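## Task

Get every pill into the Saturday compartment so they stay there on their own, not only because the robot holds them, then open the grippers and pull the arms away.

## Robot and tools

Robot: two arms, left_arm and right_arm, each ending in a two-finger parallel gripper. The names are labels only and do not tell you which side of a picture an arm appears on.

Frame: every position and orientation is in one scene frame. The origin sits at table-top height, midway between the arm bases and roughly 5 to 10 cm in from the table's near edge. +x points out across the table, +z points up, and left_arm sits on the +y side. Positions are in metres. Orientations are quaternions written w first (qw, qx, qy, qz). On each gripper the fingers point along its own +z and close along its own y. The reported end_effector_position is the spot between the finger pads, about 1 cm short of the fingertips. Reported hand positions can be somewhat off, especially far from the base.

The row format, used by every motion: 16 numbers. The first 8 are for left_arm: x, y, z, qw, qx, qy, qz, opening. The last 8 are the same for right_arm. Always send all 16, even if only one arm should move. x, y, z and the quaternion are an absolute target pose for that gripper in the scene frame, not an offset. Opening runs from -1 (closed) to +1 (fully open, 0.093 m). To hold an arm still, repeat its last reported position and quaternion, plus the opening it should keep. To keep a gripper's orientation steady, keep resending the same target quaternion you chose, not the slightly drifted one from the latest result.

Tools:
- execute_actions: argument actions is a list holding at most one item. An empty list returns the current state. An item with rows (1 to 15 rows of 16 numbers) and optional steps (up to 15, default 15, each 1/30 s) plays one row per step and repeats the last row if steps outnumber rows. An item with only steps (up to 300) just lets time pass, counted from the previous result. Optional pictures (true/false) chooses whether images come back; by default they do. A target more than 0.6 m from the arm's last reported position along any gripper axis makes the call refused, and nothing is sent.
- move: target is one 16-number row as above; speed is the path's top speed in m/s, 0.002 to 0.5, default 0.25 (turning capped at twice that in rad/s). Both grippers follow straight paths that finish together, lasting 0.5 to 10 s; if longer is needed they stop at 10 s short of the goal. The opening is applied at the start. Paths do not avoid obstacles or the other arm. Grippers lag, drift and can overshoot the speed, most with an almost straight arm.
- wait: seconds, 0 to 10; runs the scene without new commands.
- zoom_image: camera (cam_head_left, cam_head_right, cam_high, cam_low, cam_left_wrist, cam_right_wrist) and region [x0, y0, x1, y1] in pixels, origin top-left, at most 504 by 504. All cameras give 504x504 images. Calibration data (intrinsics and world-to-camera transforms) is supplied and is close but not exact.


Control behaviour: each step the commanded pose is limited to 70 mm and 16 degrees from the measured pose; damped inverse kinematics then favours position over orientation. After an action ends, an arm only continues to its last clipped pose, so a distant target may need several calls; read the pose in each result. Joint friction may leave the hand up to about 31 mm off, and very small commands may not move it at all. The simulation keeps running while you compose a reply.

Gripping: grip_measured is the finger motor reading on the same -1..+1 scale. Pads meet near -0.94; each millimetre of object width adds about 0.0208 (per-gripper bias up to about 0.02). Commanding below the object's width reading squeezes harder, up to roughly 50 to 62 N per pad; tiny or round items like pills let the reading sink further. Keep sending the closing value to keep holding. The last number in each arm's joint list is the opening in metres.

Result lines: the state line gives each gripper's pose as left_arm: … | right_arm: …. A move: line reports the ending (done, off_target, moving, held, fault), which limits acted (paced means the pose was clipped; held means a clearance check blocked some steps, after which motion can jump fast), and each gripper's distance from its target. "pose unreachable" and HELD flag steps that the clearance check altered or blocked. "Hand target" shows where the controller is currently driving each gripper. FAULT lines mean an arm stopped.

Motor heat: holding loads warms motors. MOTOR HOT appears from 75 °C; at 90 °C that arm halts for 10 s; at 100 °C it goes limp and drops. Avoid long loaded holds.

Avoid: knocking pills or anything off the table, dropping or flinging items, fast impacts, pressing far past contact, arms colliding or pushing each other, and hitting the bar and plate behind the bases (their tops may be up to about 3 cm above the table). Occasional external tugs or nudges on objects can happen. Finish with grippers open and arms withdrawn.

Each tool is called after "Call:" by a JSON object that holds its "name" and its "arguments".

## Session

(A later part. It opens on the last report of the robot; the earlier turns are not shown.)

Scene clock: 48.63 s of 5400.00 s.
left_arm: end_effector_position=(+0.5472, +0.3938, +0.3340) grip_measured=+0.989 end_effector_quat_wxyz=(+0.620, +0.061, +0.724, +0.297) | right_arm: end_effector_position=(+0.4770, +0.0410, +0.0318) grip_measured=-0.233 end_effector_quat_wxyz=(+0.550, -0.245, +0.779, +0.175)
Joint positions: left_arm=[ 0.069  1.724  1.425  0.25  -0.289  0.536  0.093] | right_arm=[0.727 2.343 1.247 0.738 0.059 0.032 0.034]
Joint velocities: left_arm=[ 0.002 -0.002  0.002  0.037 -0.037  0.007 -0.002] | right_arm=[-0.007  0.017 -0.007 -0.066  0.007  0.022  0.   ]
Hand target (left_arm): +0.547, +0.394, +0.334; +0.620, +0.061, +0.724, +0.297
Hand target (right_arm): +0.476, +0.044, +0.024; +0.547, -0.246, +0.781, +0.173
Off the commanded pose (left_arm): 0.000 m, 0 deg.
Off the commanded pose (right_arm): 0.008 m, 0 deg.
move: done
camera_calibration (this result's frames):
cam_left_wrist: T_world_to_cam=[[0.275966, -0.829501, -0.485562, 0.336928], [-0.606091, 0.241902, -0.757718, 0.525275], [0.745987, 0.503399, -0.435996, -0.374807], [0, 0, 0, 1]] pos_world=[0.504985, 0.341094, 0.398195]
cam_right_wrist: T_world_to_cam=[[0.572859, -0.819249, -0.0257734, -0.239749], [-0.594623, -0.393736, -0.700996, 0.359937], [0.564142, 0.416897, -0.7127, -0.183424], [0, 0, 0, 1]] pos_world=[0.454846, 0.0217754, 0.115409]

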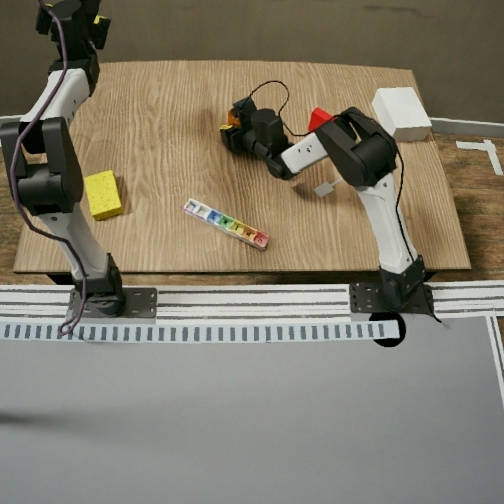

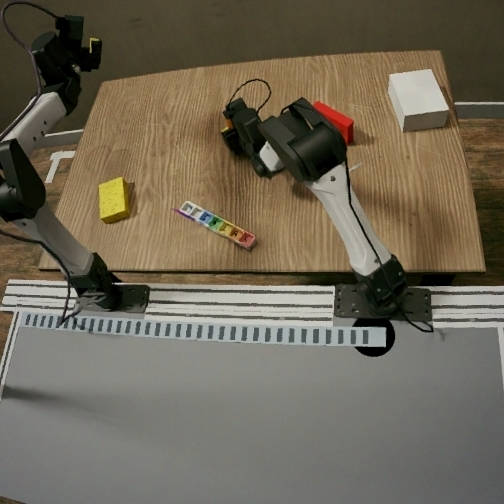

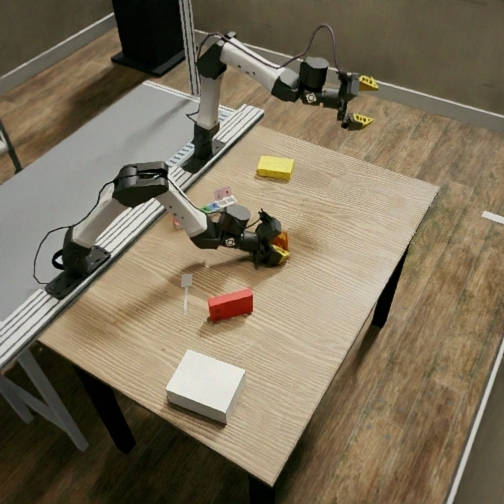

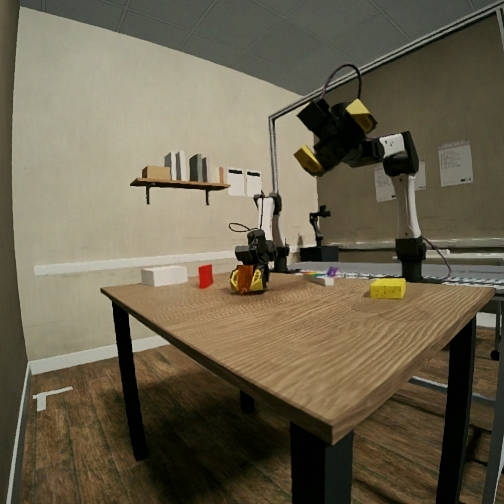

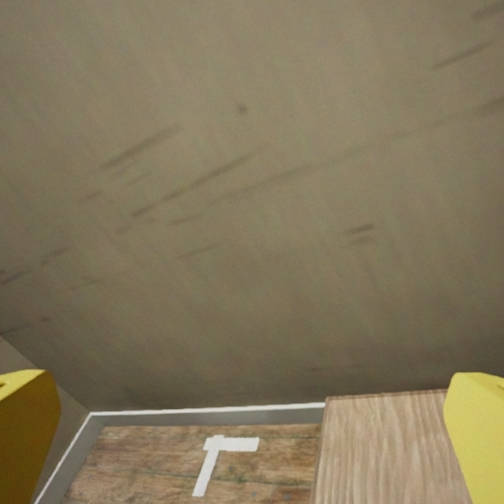

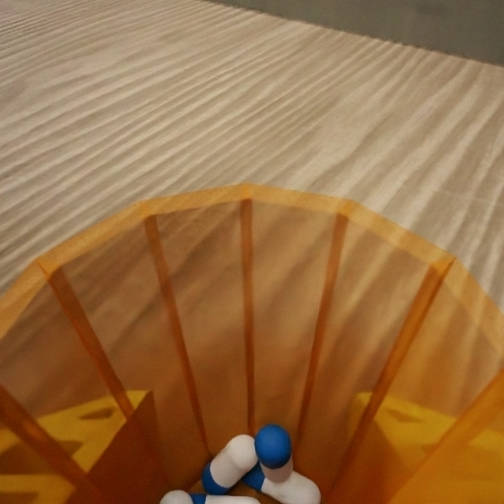

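Call:
{"name": "move", "arguments": {"target": [0.5472,0.3937,0.3339,0.62,0.061,0.724,0.297,1,0.477,0.041,0.032,0.547,-0.246,0.781,0.173,0.6]}}

Call:
{"name": "move", "arguments": {"target": [0.5472,0.3937,0.3339,0.62,0.061,0.724,0.297,1,0.468,0.035,0.055,0.645,-0.222,0.703,0.203,0.6], "speed": 0.05}}

Call:
{"name": "zoom_image", "arguments": {"camera": "cam_high", "region": [180, 190, 320, 290]}}

Scene clock: 49.87 s of 5400.00 s.
left_arm: end_effector_position=(+0.5472, +0.3938, +0.3340) grip_measured=+0.989 end_effector_quat_wxyz=(+0.620, +0.061, +0.724, +0.297) | right_arm: end_effector_position=(+0.4762, +0.0404, +0.0289) grip_measured=+0.599 end_effector_quat_wxyz=(+0.545, -0.246, +0.782, +0.173)
Joint positions: left_arm=[ 0.069  1.724  1.425  0.25  -0.289  0.536  0.093] | right_arm=[0.727 2.343 1.247 0.726 0.059 0.032 0.074]
Joint velocities: left_arm=[-0.027  0.002 -0.007 -0.007  0.037  0.051  0.   ] | right_arm=[-0.007  0.002 -0.002  0.037 -0.037  0.007 -0.001]
Hand target (left_arm): +0.547, +0.394, +0.334; +0.620, +0.061, +0.724, +0.297
Hand target (right_arm): +0.477, +0.041, +0.032; +0.547, -0.246, +0.781, +0.173
Off the commanded pose (left_arm): 0.000 m, 0 deg.
Off the commanded pose (right_arm): 0.003 m, 0 deg.
move: done
camera_calibration (this result's frames):
cam_left_wrist: T_world_to_cam=[[0.275966, -0.829501, -0.485562, 0.336928], [-0.606091, 0.241902, -0.757718, 0.525275], [0.745987, 0.503399, -0.435996, -0.374807], [0, 0, 0, 1]] pos_world=[0.504985, 0.341094, 0.398195]
cam_right_wrist: T_world_to_cam=[[0.572539, -0.819498, -0.0249388, -0.239777], [-0.601282, -0.399016, -0.692276, 0.360315], [0.557368, 0.411351, -0.721201, -0.181098], [0, 0, 0, 1]] pos_world=[0.454871, 0.0217696, 0.11285]

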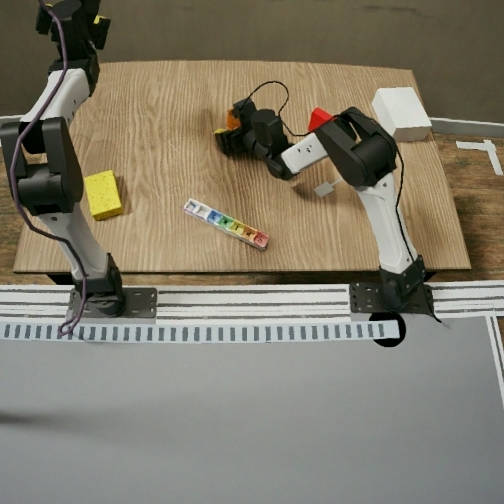

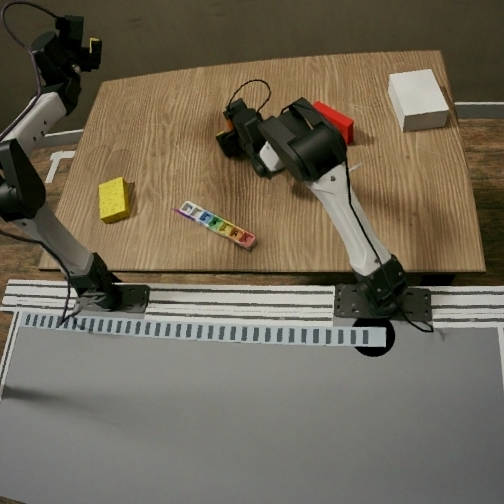

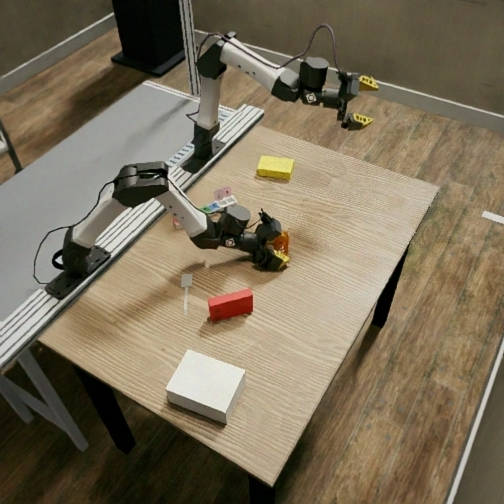

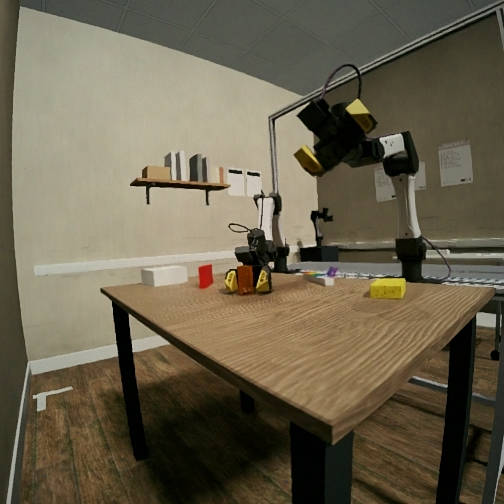

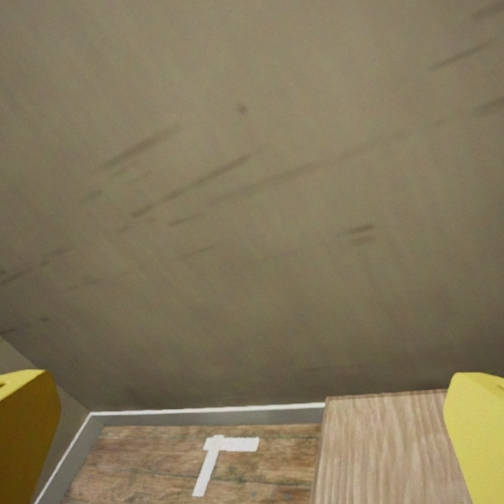

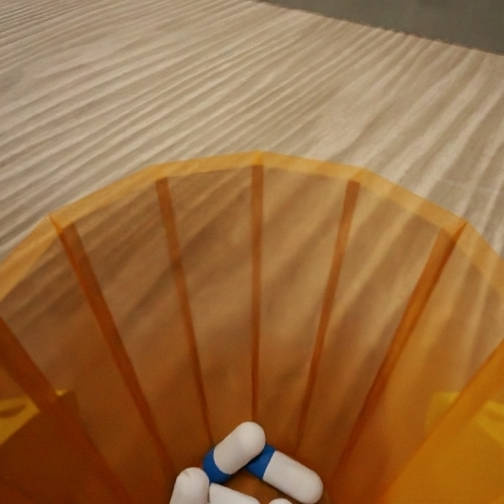

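Scene clock: 52.97 s of 5400.00 s.
left_arm: end_effector_position=(+0.5472, +0.3938, +0.3340) grip_measured=+0.989 end_effector_quat_wxyz=(+0.620, +0.061, +0.724, +0.297) | right_arm: end_effector_position=(+0.4733, +0.0384, +0.0678) grip_measured=+0.599 end_effector_quat_wxyz=(+0.650, -0.220, +0.696, +0.210)
Joint positions: left_arm=[ 0.069  1.724  1.425  0.25  -0.289  0.536  0.093] | right_arm=[0.727 2.387 1.159 1.146 0.059 0.019 0.074]
Joint velocities: left_arm=[ 0.012  0.002 -0.002 -0.051  0.007 -0.051 -0.001] | right_arm=[ 0.012  0.007  0.012 -0.007  0.022  0.037 -0.   ]
Hand target (left_arm): +0.547, +0.394, +0.334; +0.620, +0.061, +0.724, +0.297
Hand target (right_arm): +0.469, +0.035, +0.055; +0.644, -0.223, +0.702, +0.204
Off the commanded pose (left_arm): 0.000 m, 0 deg.
Off the commanded pose (right_arm): 0.014 m, 1 deg.
move: off_target (right_arm)
camera_calibration (this result's frames):
cam_left_wrist: T_world_to_cam=[[0.275966, -0.829501, -0.485562, 0.336928], [-0.606091, 0.241902, -0.757718, 0.525275], [0.745987, 0.503399, -0.435996, -0.374807], [0, 0, 0, 1]] pos_world=[0.504985, 0.341094, 0.398195]
cam_right_wrist: T_world_to_cam=[[0.583059, -0.811901, -0.0293075, -0.243722], [-0.418043, -0.268891, -0.86772, 0.304806], [0.696622, 0.518184, -0.496188, -0.235871], [0, 0, 0, 1]] pos_world=[0.433839, 0.0063061, 0.140307]

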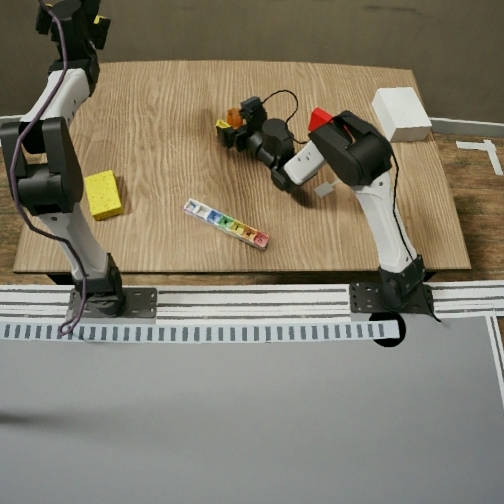

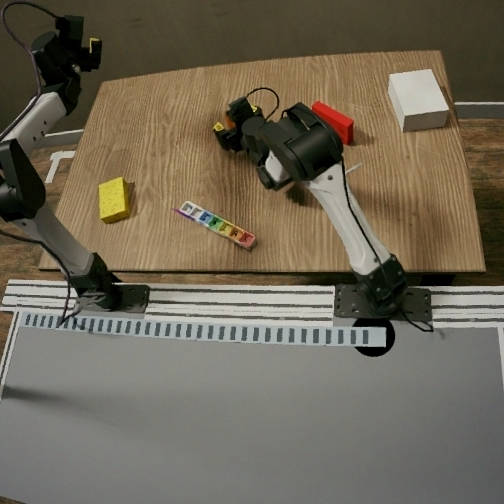

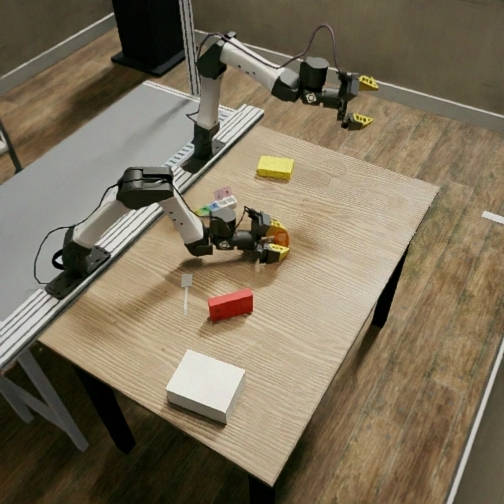

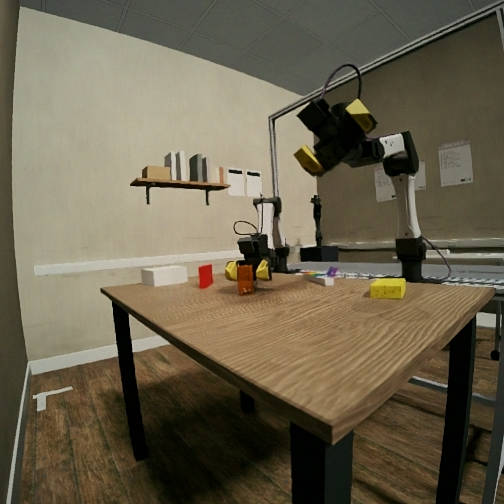

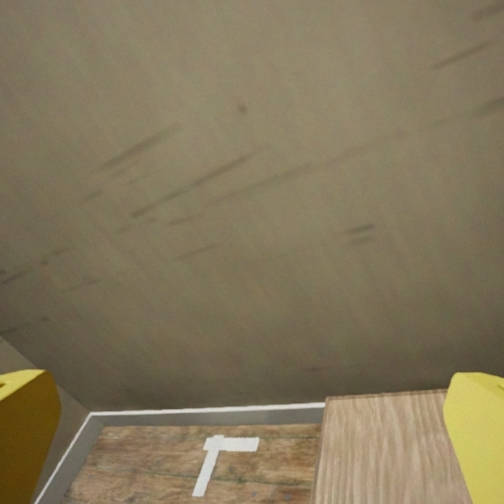

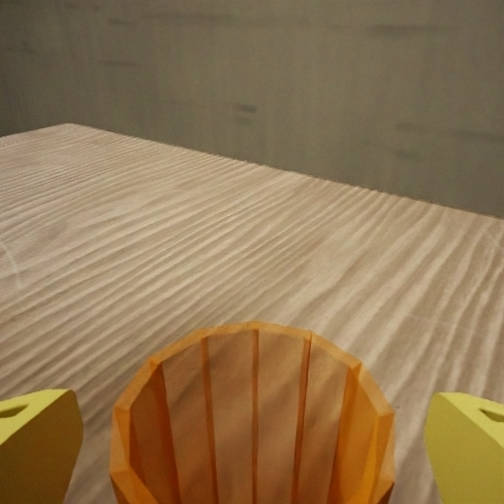

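Region (180, 190, 320, 290) of cam_high's 504x504 image, scaled by 3.600, with more detail than that image has; it fills the top 360 rows of this view, and the rest is white.

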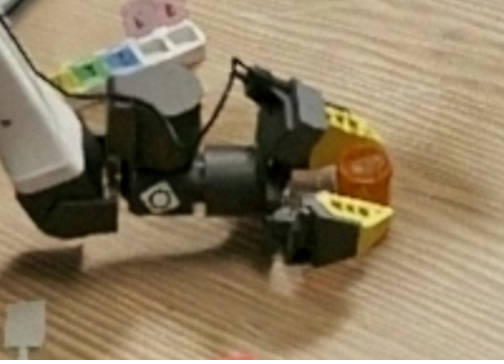

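Call:
{"name": "move", "arguments": {"target": [0.5472,0.3937,0.3339,0.62,0.061,0.724,0.297,1,0.459,0.028,0.045,0.645,-0.222,0.703,0.203,0.6], "speed": 0.02}}

Scene clock: 54.97 s of 5400.00 s.
left_arm: end_effector_position=(+0.5472, +0.3938, +0.3340) grip_measured=+0.989 end_effector_quat_wxyz=(+0.620, +0.061, +0.724, +0.297) | right_arm: end_effector_position=(+0.4648, +0.0306, +0.0621) grip_measured=+0.599 end_effector_quat_wxyz=(+0.653, -0.218, +0.694, +0.210)
Joint positions: left_arm=[ 0.069  1.724  1.425  0.25  -0.289  0.536  0.093] | right_arm=[0.727 2.387 1.104 1.207 0.063 0.019 0.074]
Joint velocities: left_arm=[ 0.002 -0.017 -0.012  0.037  0.051 -0.051  0.   ] | right_arm=[-0.002  0.002 -0.012  0.007  0.007  0.007  0.   ]
Hand target (left_arm): +0.547, +0.394, +0.334; +0.620, +0.061, +0.724, +0.297
Hand target (right_arm): +0.459, +0.028, +0.045; +0.645, -0.222, +0.703, +0.203
Off the commanded pose (left_arm): 0.000 m, 0 deg.
Off the commanded pose (right_arm): 0.018 m, 2 deg.
move: off_target (right_arm)
camera_calibration (this result's frames):
cam_left_wrist: T_world_to_cam=[[0.275966, -0.829501, -0.485562, 0.336928], [-0.606091, 0.241902, -0.757718, 0.525275], [0.745987, 0.503399, -0.435996, -0.374807], [0, 0, 0, 1]] pos_world=[0.504985, 0.341094, 0.398195]
cam_right_wrist: T_world_to_cam=[[0.579872, -0.814175, -0.02946, -0.243716], [-0.414067, -0.26338, -0.871309, 0.292442], [0.701638, 0.517446, -0.48985, -0.231429], [0, 0, 0, 1]] pos_world=[0.424794, -0.0016525, 0.134262]

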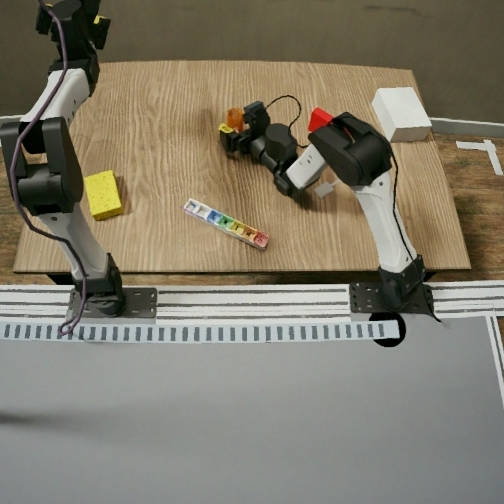

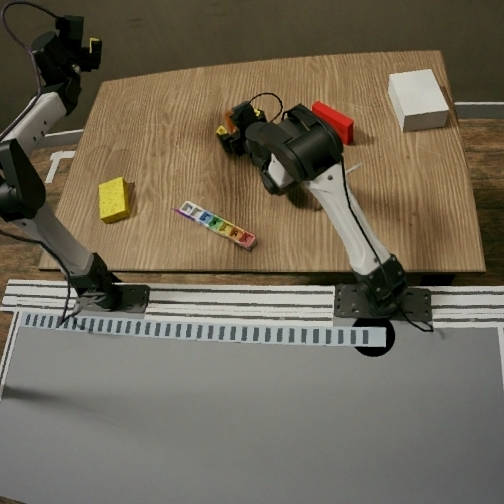

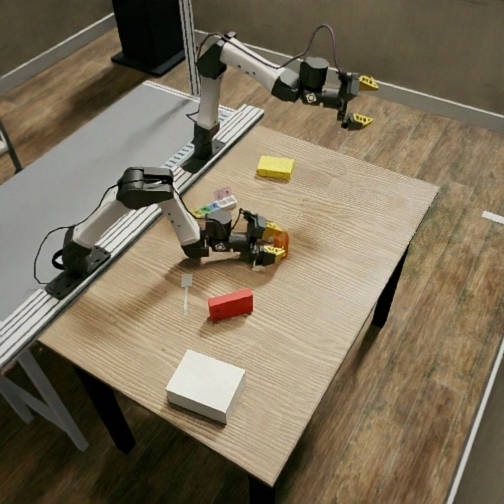

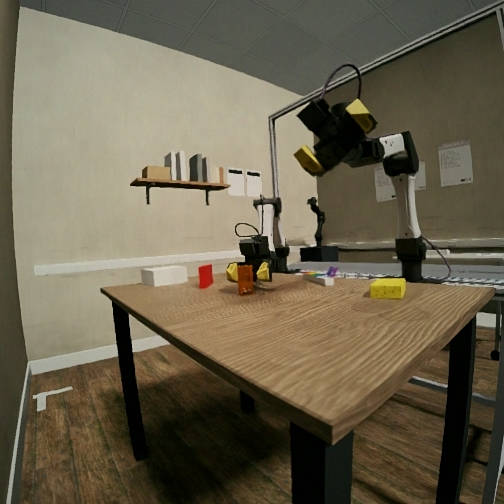

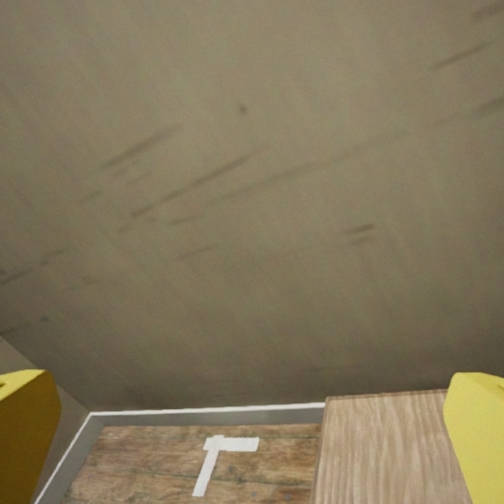

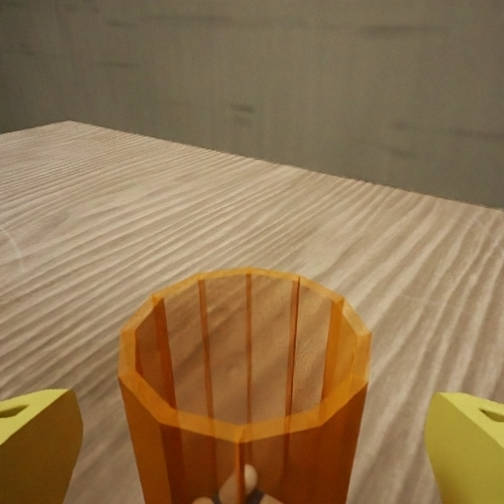

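Call:
{"name": "move", "arguments": {"target": [0.5472,0.3937,0.3339,0.62,0.061,0.724,0.297,1,0.4648,0.0306,0.062,0.653,-0.218,0.694,0.21,-0.25], "speed": 0.02}}

Call:
{"name": "move", "arguments": {"target": [0.5472,0.3937,0.3339,0.62,0.061,0.724,0.297,1,0.45,0.03,0.13,0.653,-0.218,0.694,0.21,-0.25], "speed": 0.1}}

Call:
{"name": "move", "arguments": {"target": [0.5472,0.3937,0.3339,0.62,0.061,0.724,0.297,1,0.2575,0.115,0.075,0.179,-0.956,0.233,0.013,-0.25], "speed": 0.2}}

Call:
{"name": "zoom_image", "arguments": {"camera": "cam_low", "region": [270, 220, 370, 300]}}

Scene clock: 56.90 s of 5400.00 s.
left_arm: end_effector_position=(+0.5472, +0.3938, +0.3340) grip_measured=+0.989 end_effector_quat_wxyz=(+0.620, +0.061, +0.724, +0.297) | right_arm: end_effector_position=(+0.4648, +0.0306, +0.0627) grip_measured=-0.234 end_effector_quat_wxyz=(+0.654, -0.217, +0.694, +0.210)
Joint positions: left_arm=[ 0.069  1.724  1.425  0.25  -0.289  0.536  0.093] | right_arm=[0.727 2.387 1.104 1.21  0.063 0.019 0.034]
Joint velocities: left_arm=[-0.002 -0.002  0.002  0.022 -0.022 -0.022 -0.001] | right_arm=[-0.022 -0.002 -0.007  0.022 -0.051 -0.022  0.   ]
Hand target (left_arm): +0.547, +0.394, +0.334; +0.620, +0.061, +0.724, +0.297
Hand target (right_arm): +0.465, +0.031, +0.062; +0.653, -0.218, +0.694, +0.210
Off the commanded pose (left_arm): 0.000 m, 0 deg.
Off the commanded pose (right_arm): 0.001 m, 0 deg.
move: done
camera_calibration (this result's frames):
cam_left_wrist: T_world_to_cam=[[0.275966, -0.829501, -0.485562, 0.336928], [-0.606091, 0.241902, -0.757718, 0.525275], [0.745987, 0.503399, -0.435996, -0.374807], [0, 0, 0, 1]] pos_world=[0.504985, 0.341094, 0.398195]
cam_right_wrist: T_world_to_cam=[[0.579951, -0.814113, -0.0296188, -0.243719], [-0.412249, -0.261928, -0.872608, 0.292214], [0.702643, 0.51828, -0.487522, -0.231784], [0, 0, 0, 1]] pos_world=[0.424671, -0.00174641, 0.13477]

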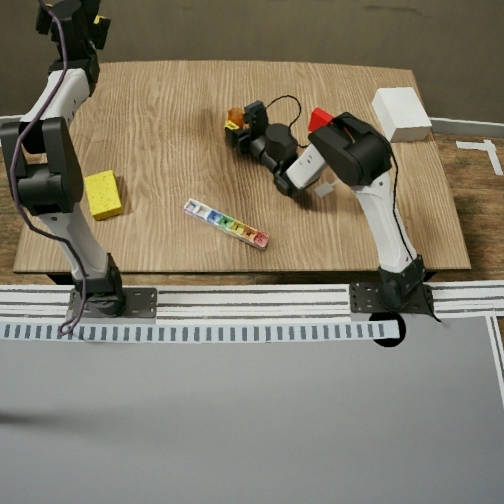

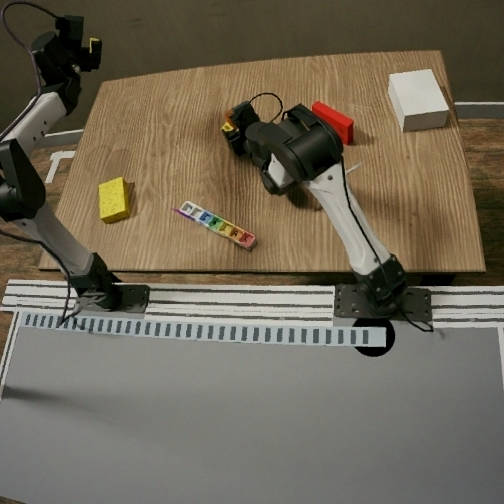

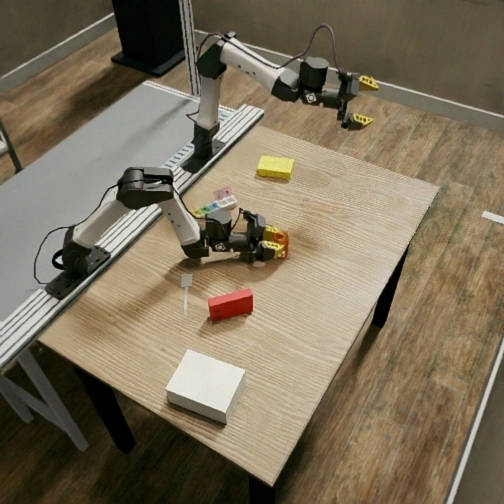

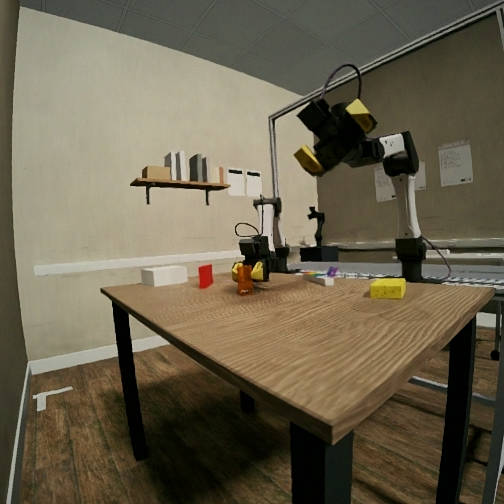

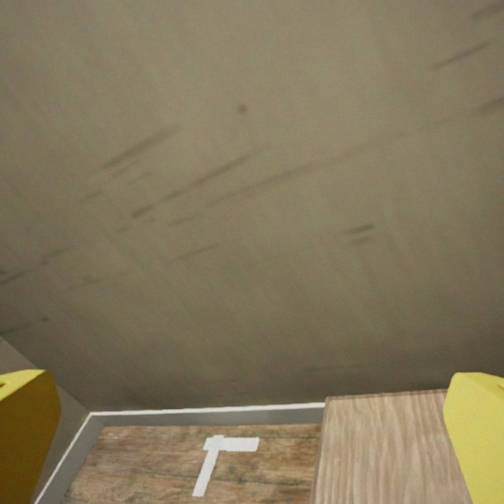

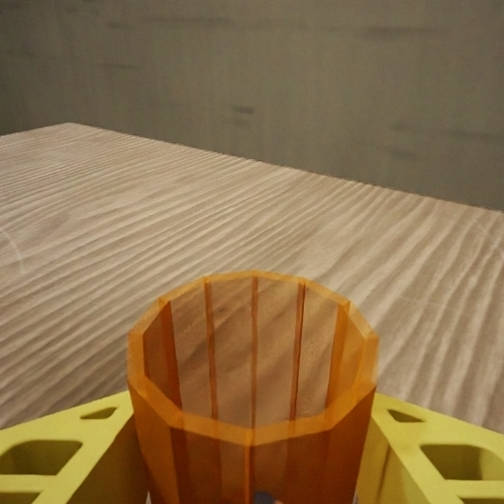

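Scene clock: 58.17 s of 5400.00 s.
left_arm: end_effector_position=(+0.5472, +0.3938, +0.3340) grip_measured=+0.989 end_effector_quat_wxyz=(+0.620, +0.061, +0.724, +0.297) | right_arm: end_effector_position=(+0.4549, +0.0306, +0.1282) grip_measured=-0.234 end_effector_quat_wxyz=(+0.654, -0.218, +0.693, +0.211)
Joint positions: left_arm=[ 0.069  1.724  1.425  0.25  -0.289  0.536  0.093] | right_arm=[0.74  2.165 1.067 1.027 0.074 0.019 0.034]
Joint velocities: left_arm=[-0.002 -0.007  0.007 -0.081 -0.022 -0.037 -0.001] | right_arm=[-0.007 -0.007 -0.002  0.051  0.022  0.051  0.   ]
Hand target (left_arm): +0.547, +0.394, +0.334; +0.620, +0.061, +0.724, +0.297
Hand target (right_arm): +0.450, +0.029, +0.130; +0.653, -0.218, +0.694, +0.210
Off the commanded pose (left_arm): 0.000 m, 0 deg.
Off the commanded pose (right_arm): 0.005 m, 0 deg.
move: done
camera_calibration (this result's frames):
cam_left_wrist: T_world_to_cam=[[0.275966, -0.829501, -0.485562, 0.336928], [-0.606091, 0.241902, -0.757718, 0.525275], [0.745987, 0.503399, -0.435996, -0.374807], [0, 0, 0, 1]] pos_world=[0.504985, 0.341094, 0.398195]
cam_right_wrist: T_world_to_cam=[[0.582204, -0.812527, -0.0289621, -0.237183], [-0.409835, -0.262523, -0.873566, 0.34426], [0.702192, 0.520463, -0.485844, -0.192947], [0, 0, 0, 1]] pos_world=[0.414665, -0.0019192, 0.200122]

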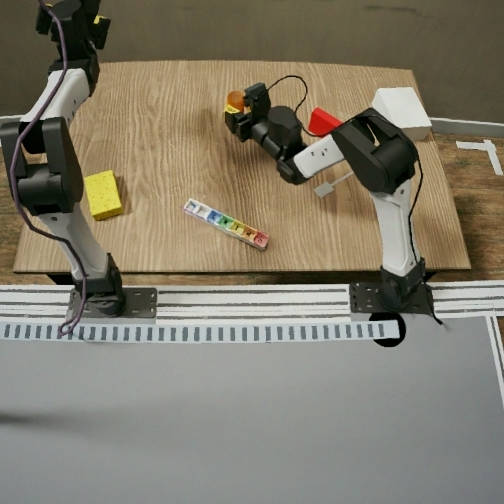

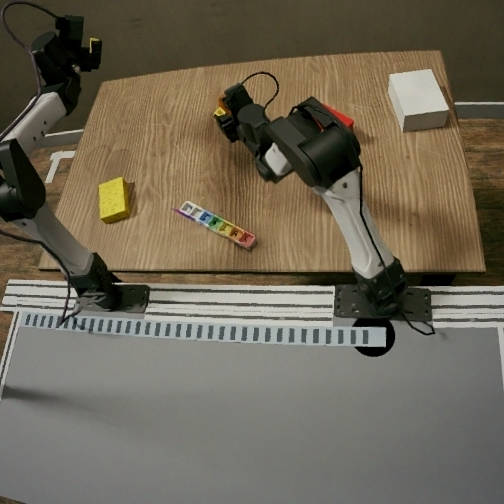

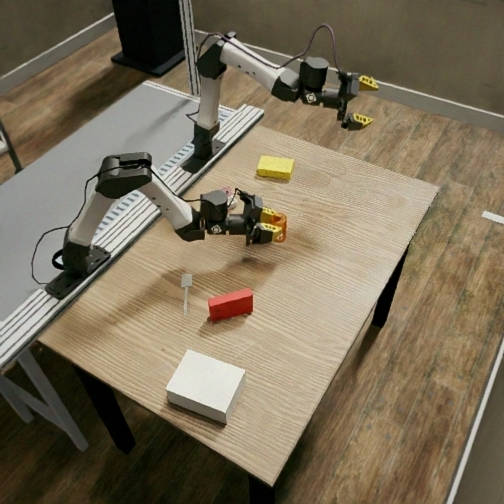

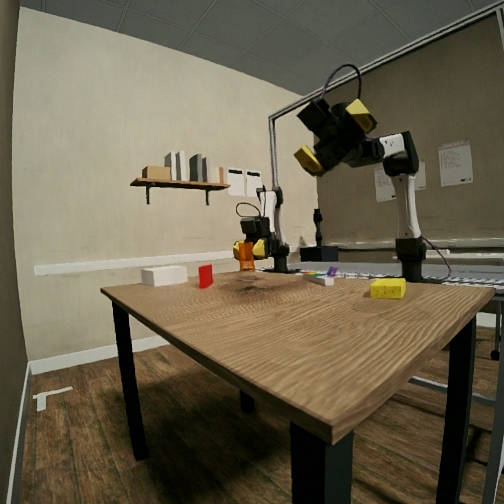

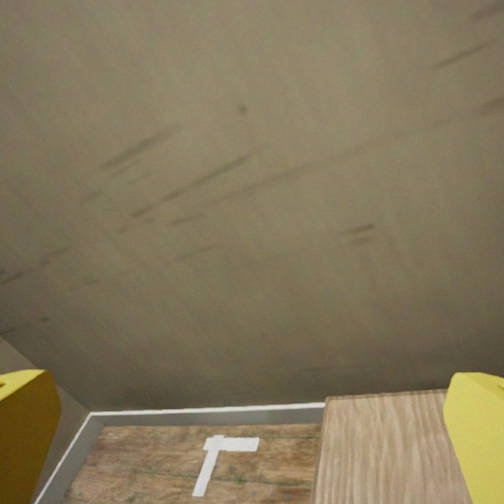

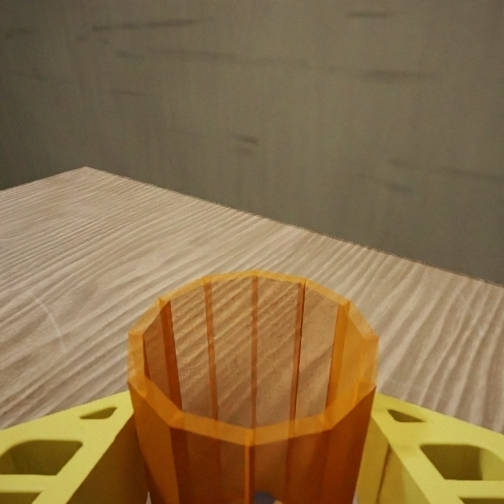

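Scene clock: 64.07 s of 5400.00 s.
left_arm: end_effector_position=(+0.5472, +0.3938, +0.3340) grip_measured=+0.989 end_effector_quat_wxyz=(+0.620, +0.061, +0.724, +0.297) | right_arm: end_effector_position=(+0.2516, +0.1045, +0.0755) grip_measured=-0.234 end_effector_quat_wxyz=(-0.172, +0.955, -0.243, -0.015)
Joint positions: left_arm=[ 0.069  1.724  1.425  0.25  -0.289  0.536  0.093] | right_arm=[ 1.049  2.179  1.835 -0.917 -0.148 -1.616  0.034]
Joint velocities: left_arm=[ 0.002  0.002  0.007 -0.037 -0.081 -0.037 -0.001] | right_arm=[-0.012  0.002  0.007 -0.022  0.007 -0.022  0.   ]
Hand target (left_arm): +0.547, +0.394, +0.334; +0.620, +0.061, +0.724, +0.297
Hand target (right_arm): +0.255, +0.109, +0.077; -0.175, +0.955, -0.239, -0.009
Off the commanded pose (left_arm): 0.000 m, 0 deg.
Off the commanded pose (right_arm): 0.012 m, 1 deg.
move: off_target (right_arm)
camera_calibration (this result's frames):
cam_left_wrist: T_world_to_cam=[[0.275966, -0.829501, -0.485562, 0.336928], [-0.606091, 0.241902, -0.757718, 0.525275], [0.745987, 0.503399, -0.435996, -0.374807], [0, 0, 0, 1]] pos_world=[0.504985, 0.341094, 0.398195]
cam_right_wrist: T_world_to_cam=[[0.48843, 0.814389, 0.313379, -0.232615], [0.760846, -0.573308, 0.304025, -0.116676], [0.427257, 0.0899384, -0.899646, 0.0311359], [0, 0, 0, 1]] pos_world=[0.189085, 0.119748, 0.13638]

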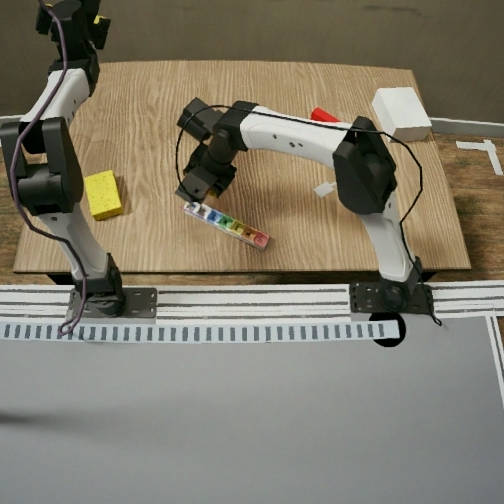

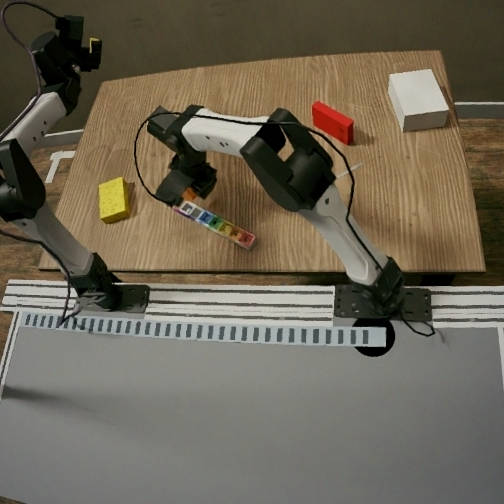

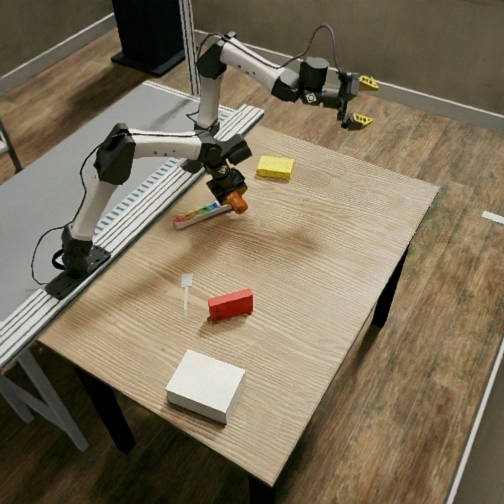

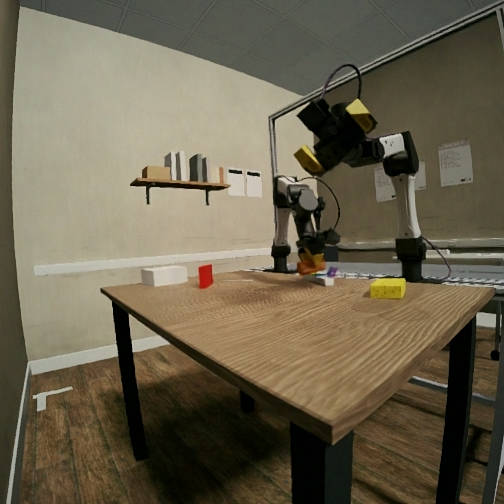

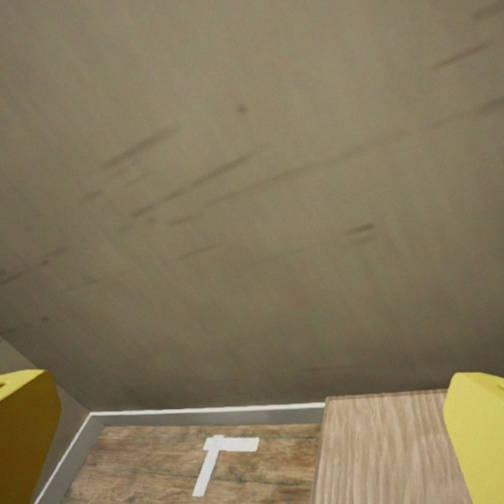

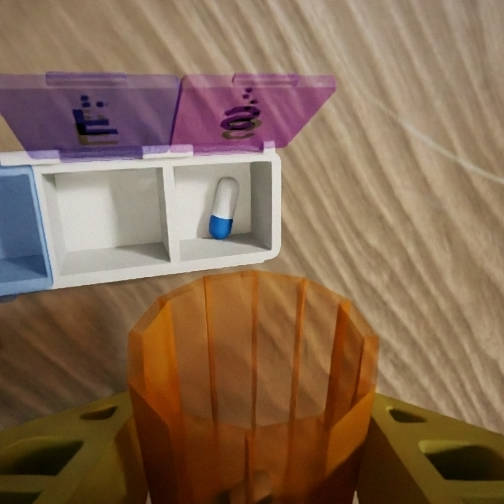

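Region (270, 220, 370, 300) of cam_low's 504x504 image, scaled by 5.040, with more detail than that image has; it fills the top 403 rows of this view, and the rest is white.

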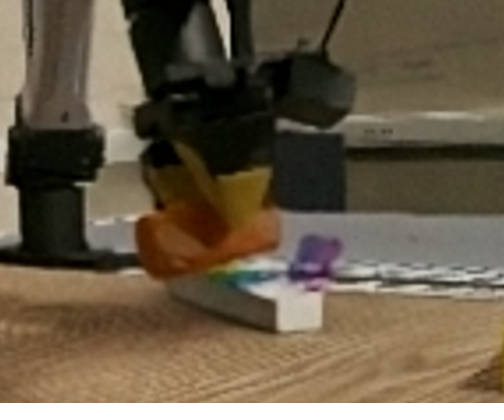

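Call:
{"name": "move", "arguments": {"target": [0.5472,0.3937,0.3339,0.62,0.061,0.724,0.297,1,0.253,0.118,0.056,0.165,-0.959,0.221,-0.054,-0.25], "speed": 0.03}}

Call:
{"name": "zoom_image", "arguments": {"camera": "cam_low", "region": [270, 220, 370, 300]}}

Scene clock: 67.07 s of 5400.00 s.
left_arm: end_effector_position=(+0.5472, +0.3938, +0.3340) grip_measured=+0.989 end_effector_quat_wxyz=(+0.620, +0.061, +0.724, +0.297) | right_arm: end_effector_position=(+0.2551, +0.1202, +0.0703) grip_measured=-0.234 end_effector_quat_wxyz=(-0.178, +0.957, -0.225, +0.052)
Joint positions: left_arm=[ 0.069  1.724  1.425  0.25  -0.289  0.536  0.093] | right_arm=[ 1.105  2.198  1.835 -0.846 -0.012 -1.618  0.034]
Joint velocities: left_arm=[-0.007  0.002  0.007 -0.007 -0.066  0.081  0.   ] | right_arm=[ 0.002  0.012  0.012  0.037 -0.007 -0.066  0.   ]
Hand target (left_arm): +0.547, +0.394, +0.334; +0.620, +0.061, +0.724, +0.297
Hand target (right_arm): +0.253, +0.118, +0.056; -0.165, +0.960, -0.221, +0.054
Off the commanded pose (left_arm): 0.000 m, 0 deg.
Off the commanded pose (right_arm): 0.015 m, 2 deg.
move: off_target (right_arm)
camera_calibration (this result's frames):
cam_left_wrist: T_world_to_cam=[[0.275966, -0.829501, -0.485562, 0.336928], [-0.606091, 0.241902, -0.757718, 0.525275], [0.745987, 0.503399, -0.435996, -0.374807], [0, 0, 0, 1]] pos_world=[0.504985, 0.341094, 0.398195]
cam_right_wrist: T_world_to_cam=[[0.432619, 0.827402, 0.358117, -0.235907], [0.717759, -0.556449, 0.418552, -0.107835], [0.545584, 0.0759678, -0.834606, -0.0095268], [0, 0, 0, 1]] pos_world=[0.184655, 0.135909, 0.121666]

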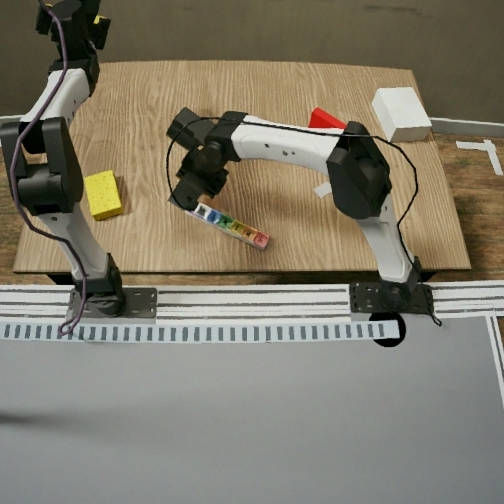

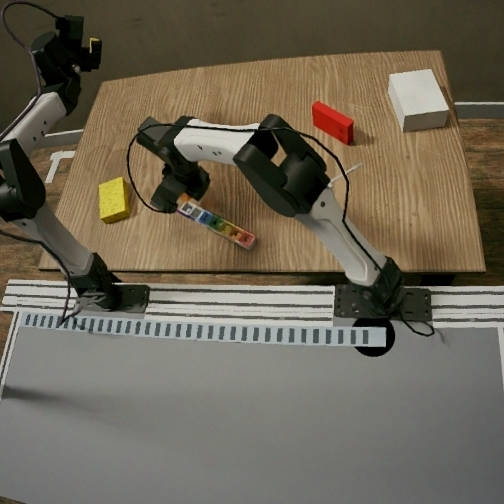

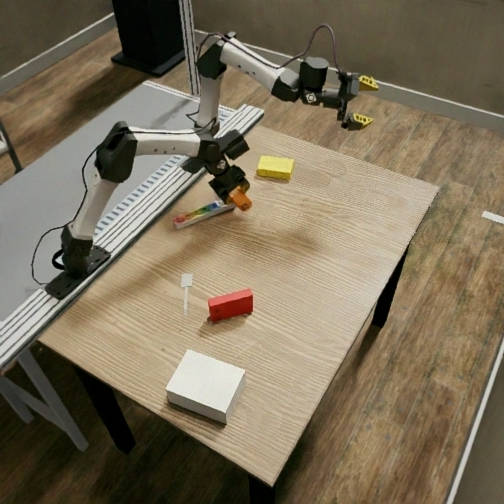

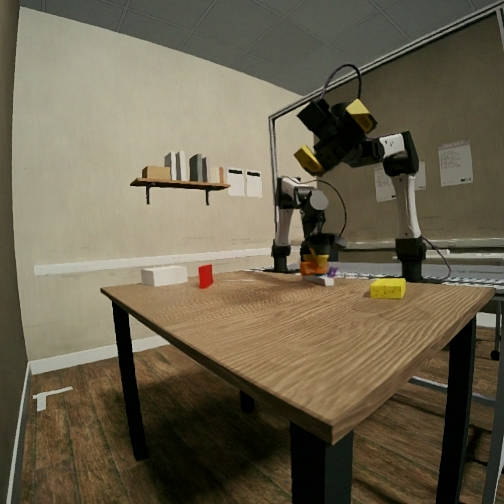

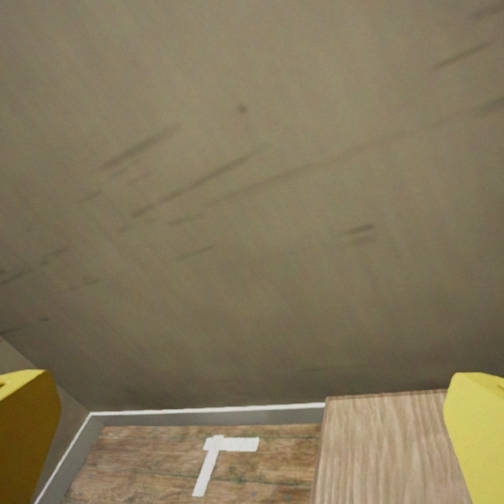

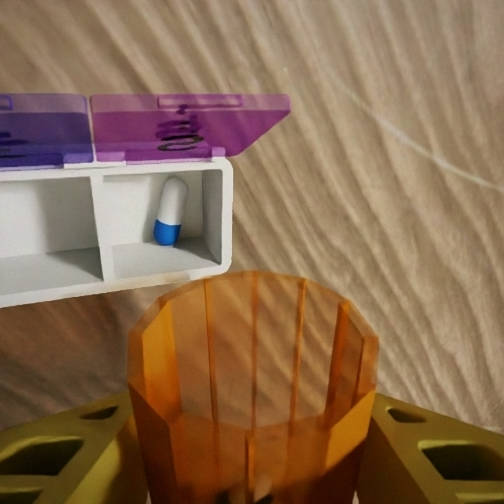

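Region (270, 220, 370, 300) of cam_low's 504x504 image, scaled by 5.040, with more detail than that image has; it fills the top 403 rows of this view, and the rest is white.

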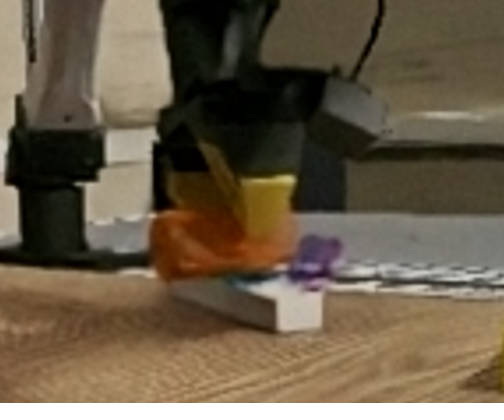

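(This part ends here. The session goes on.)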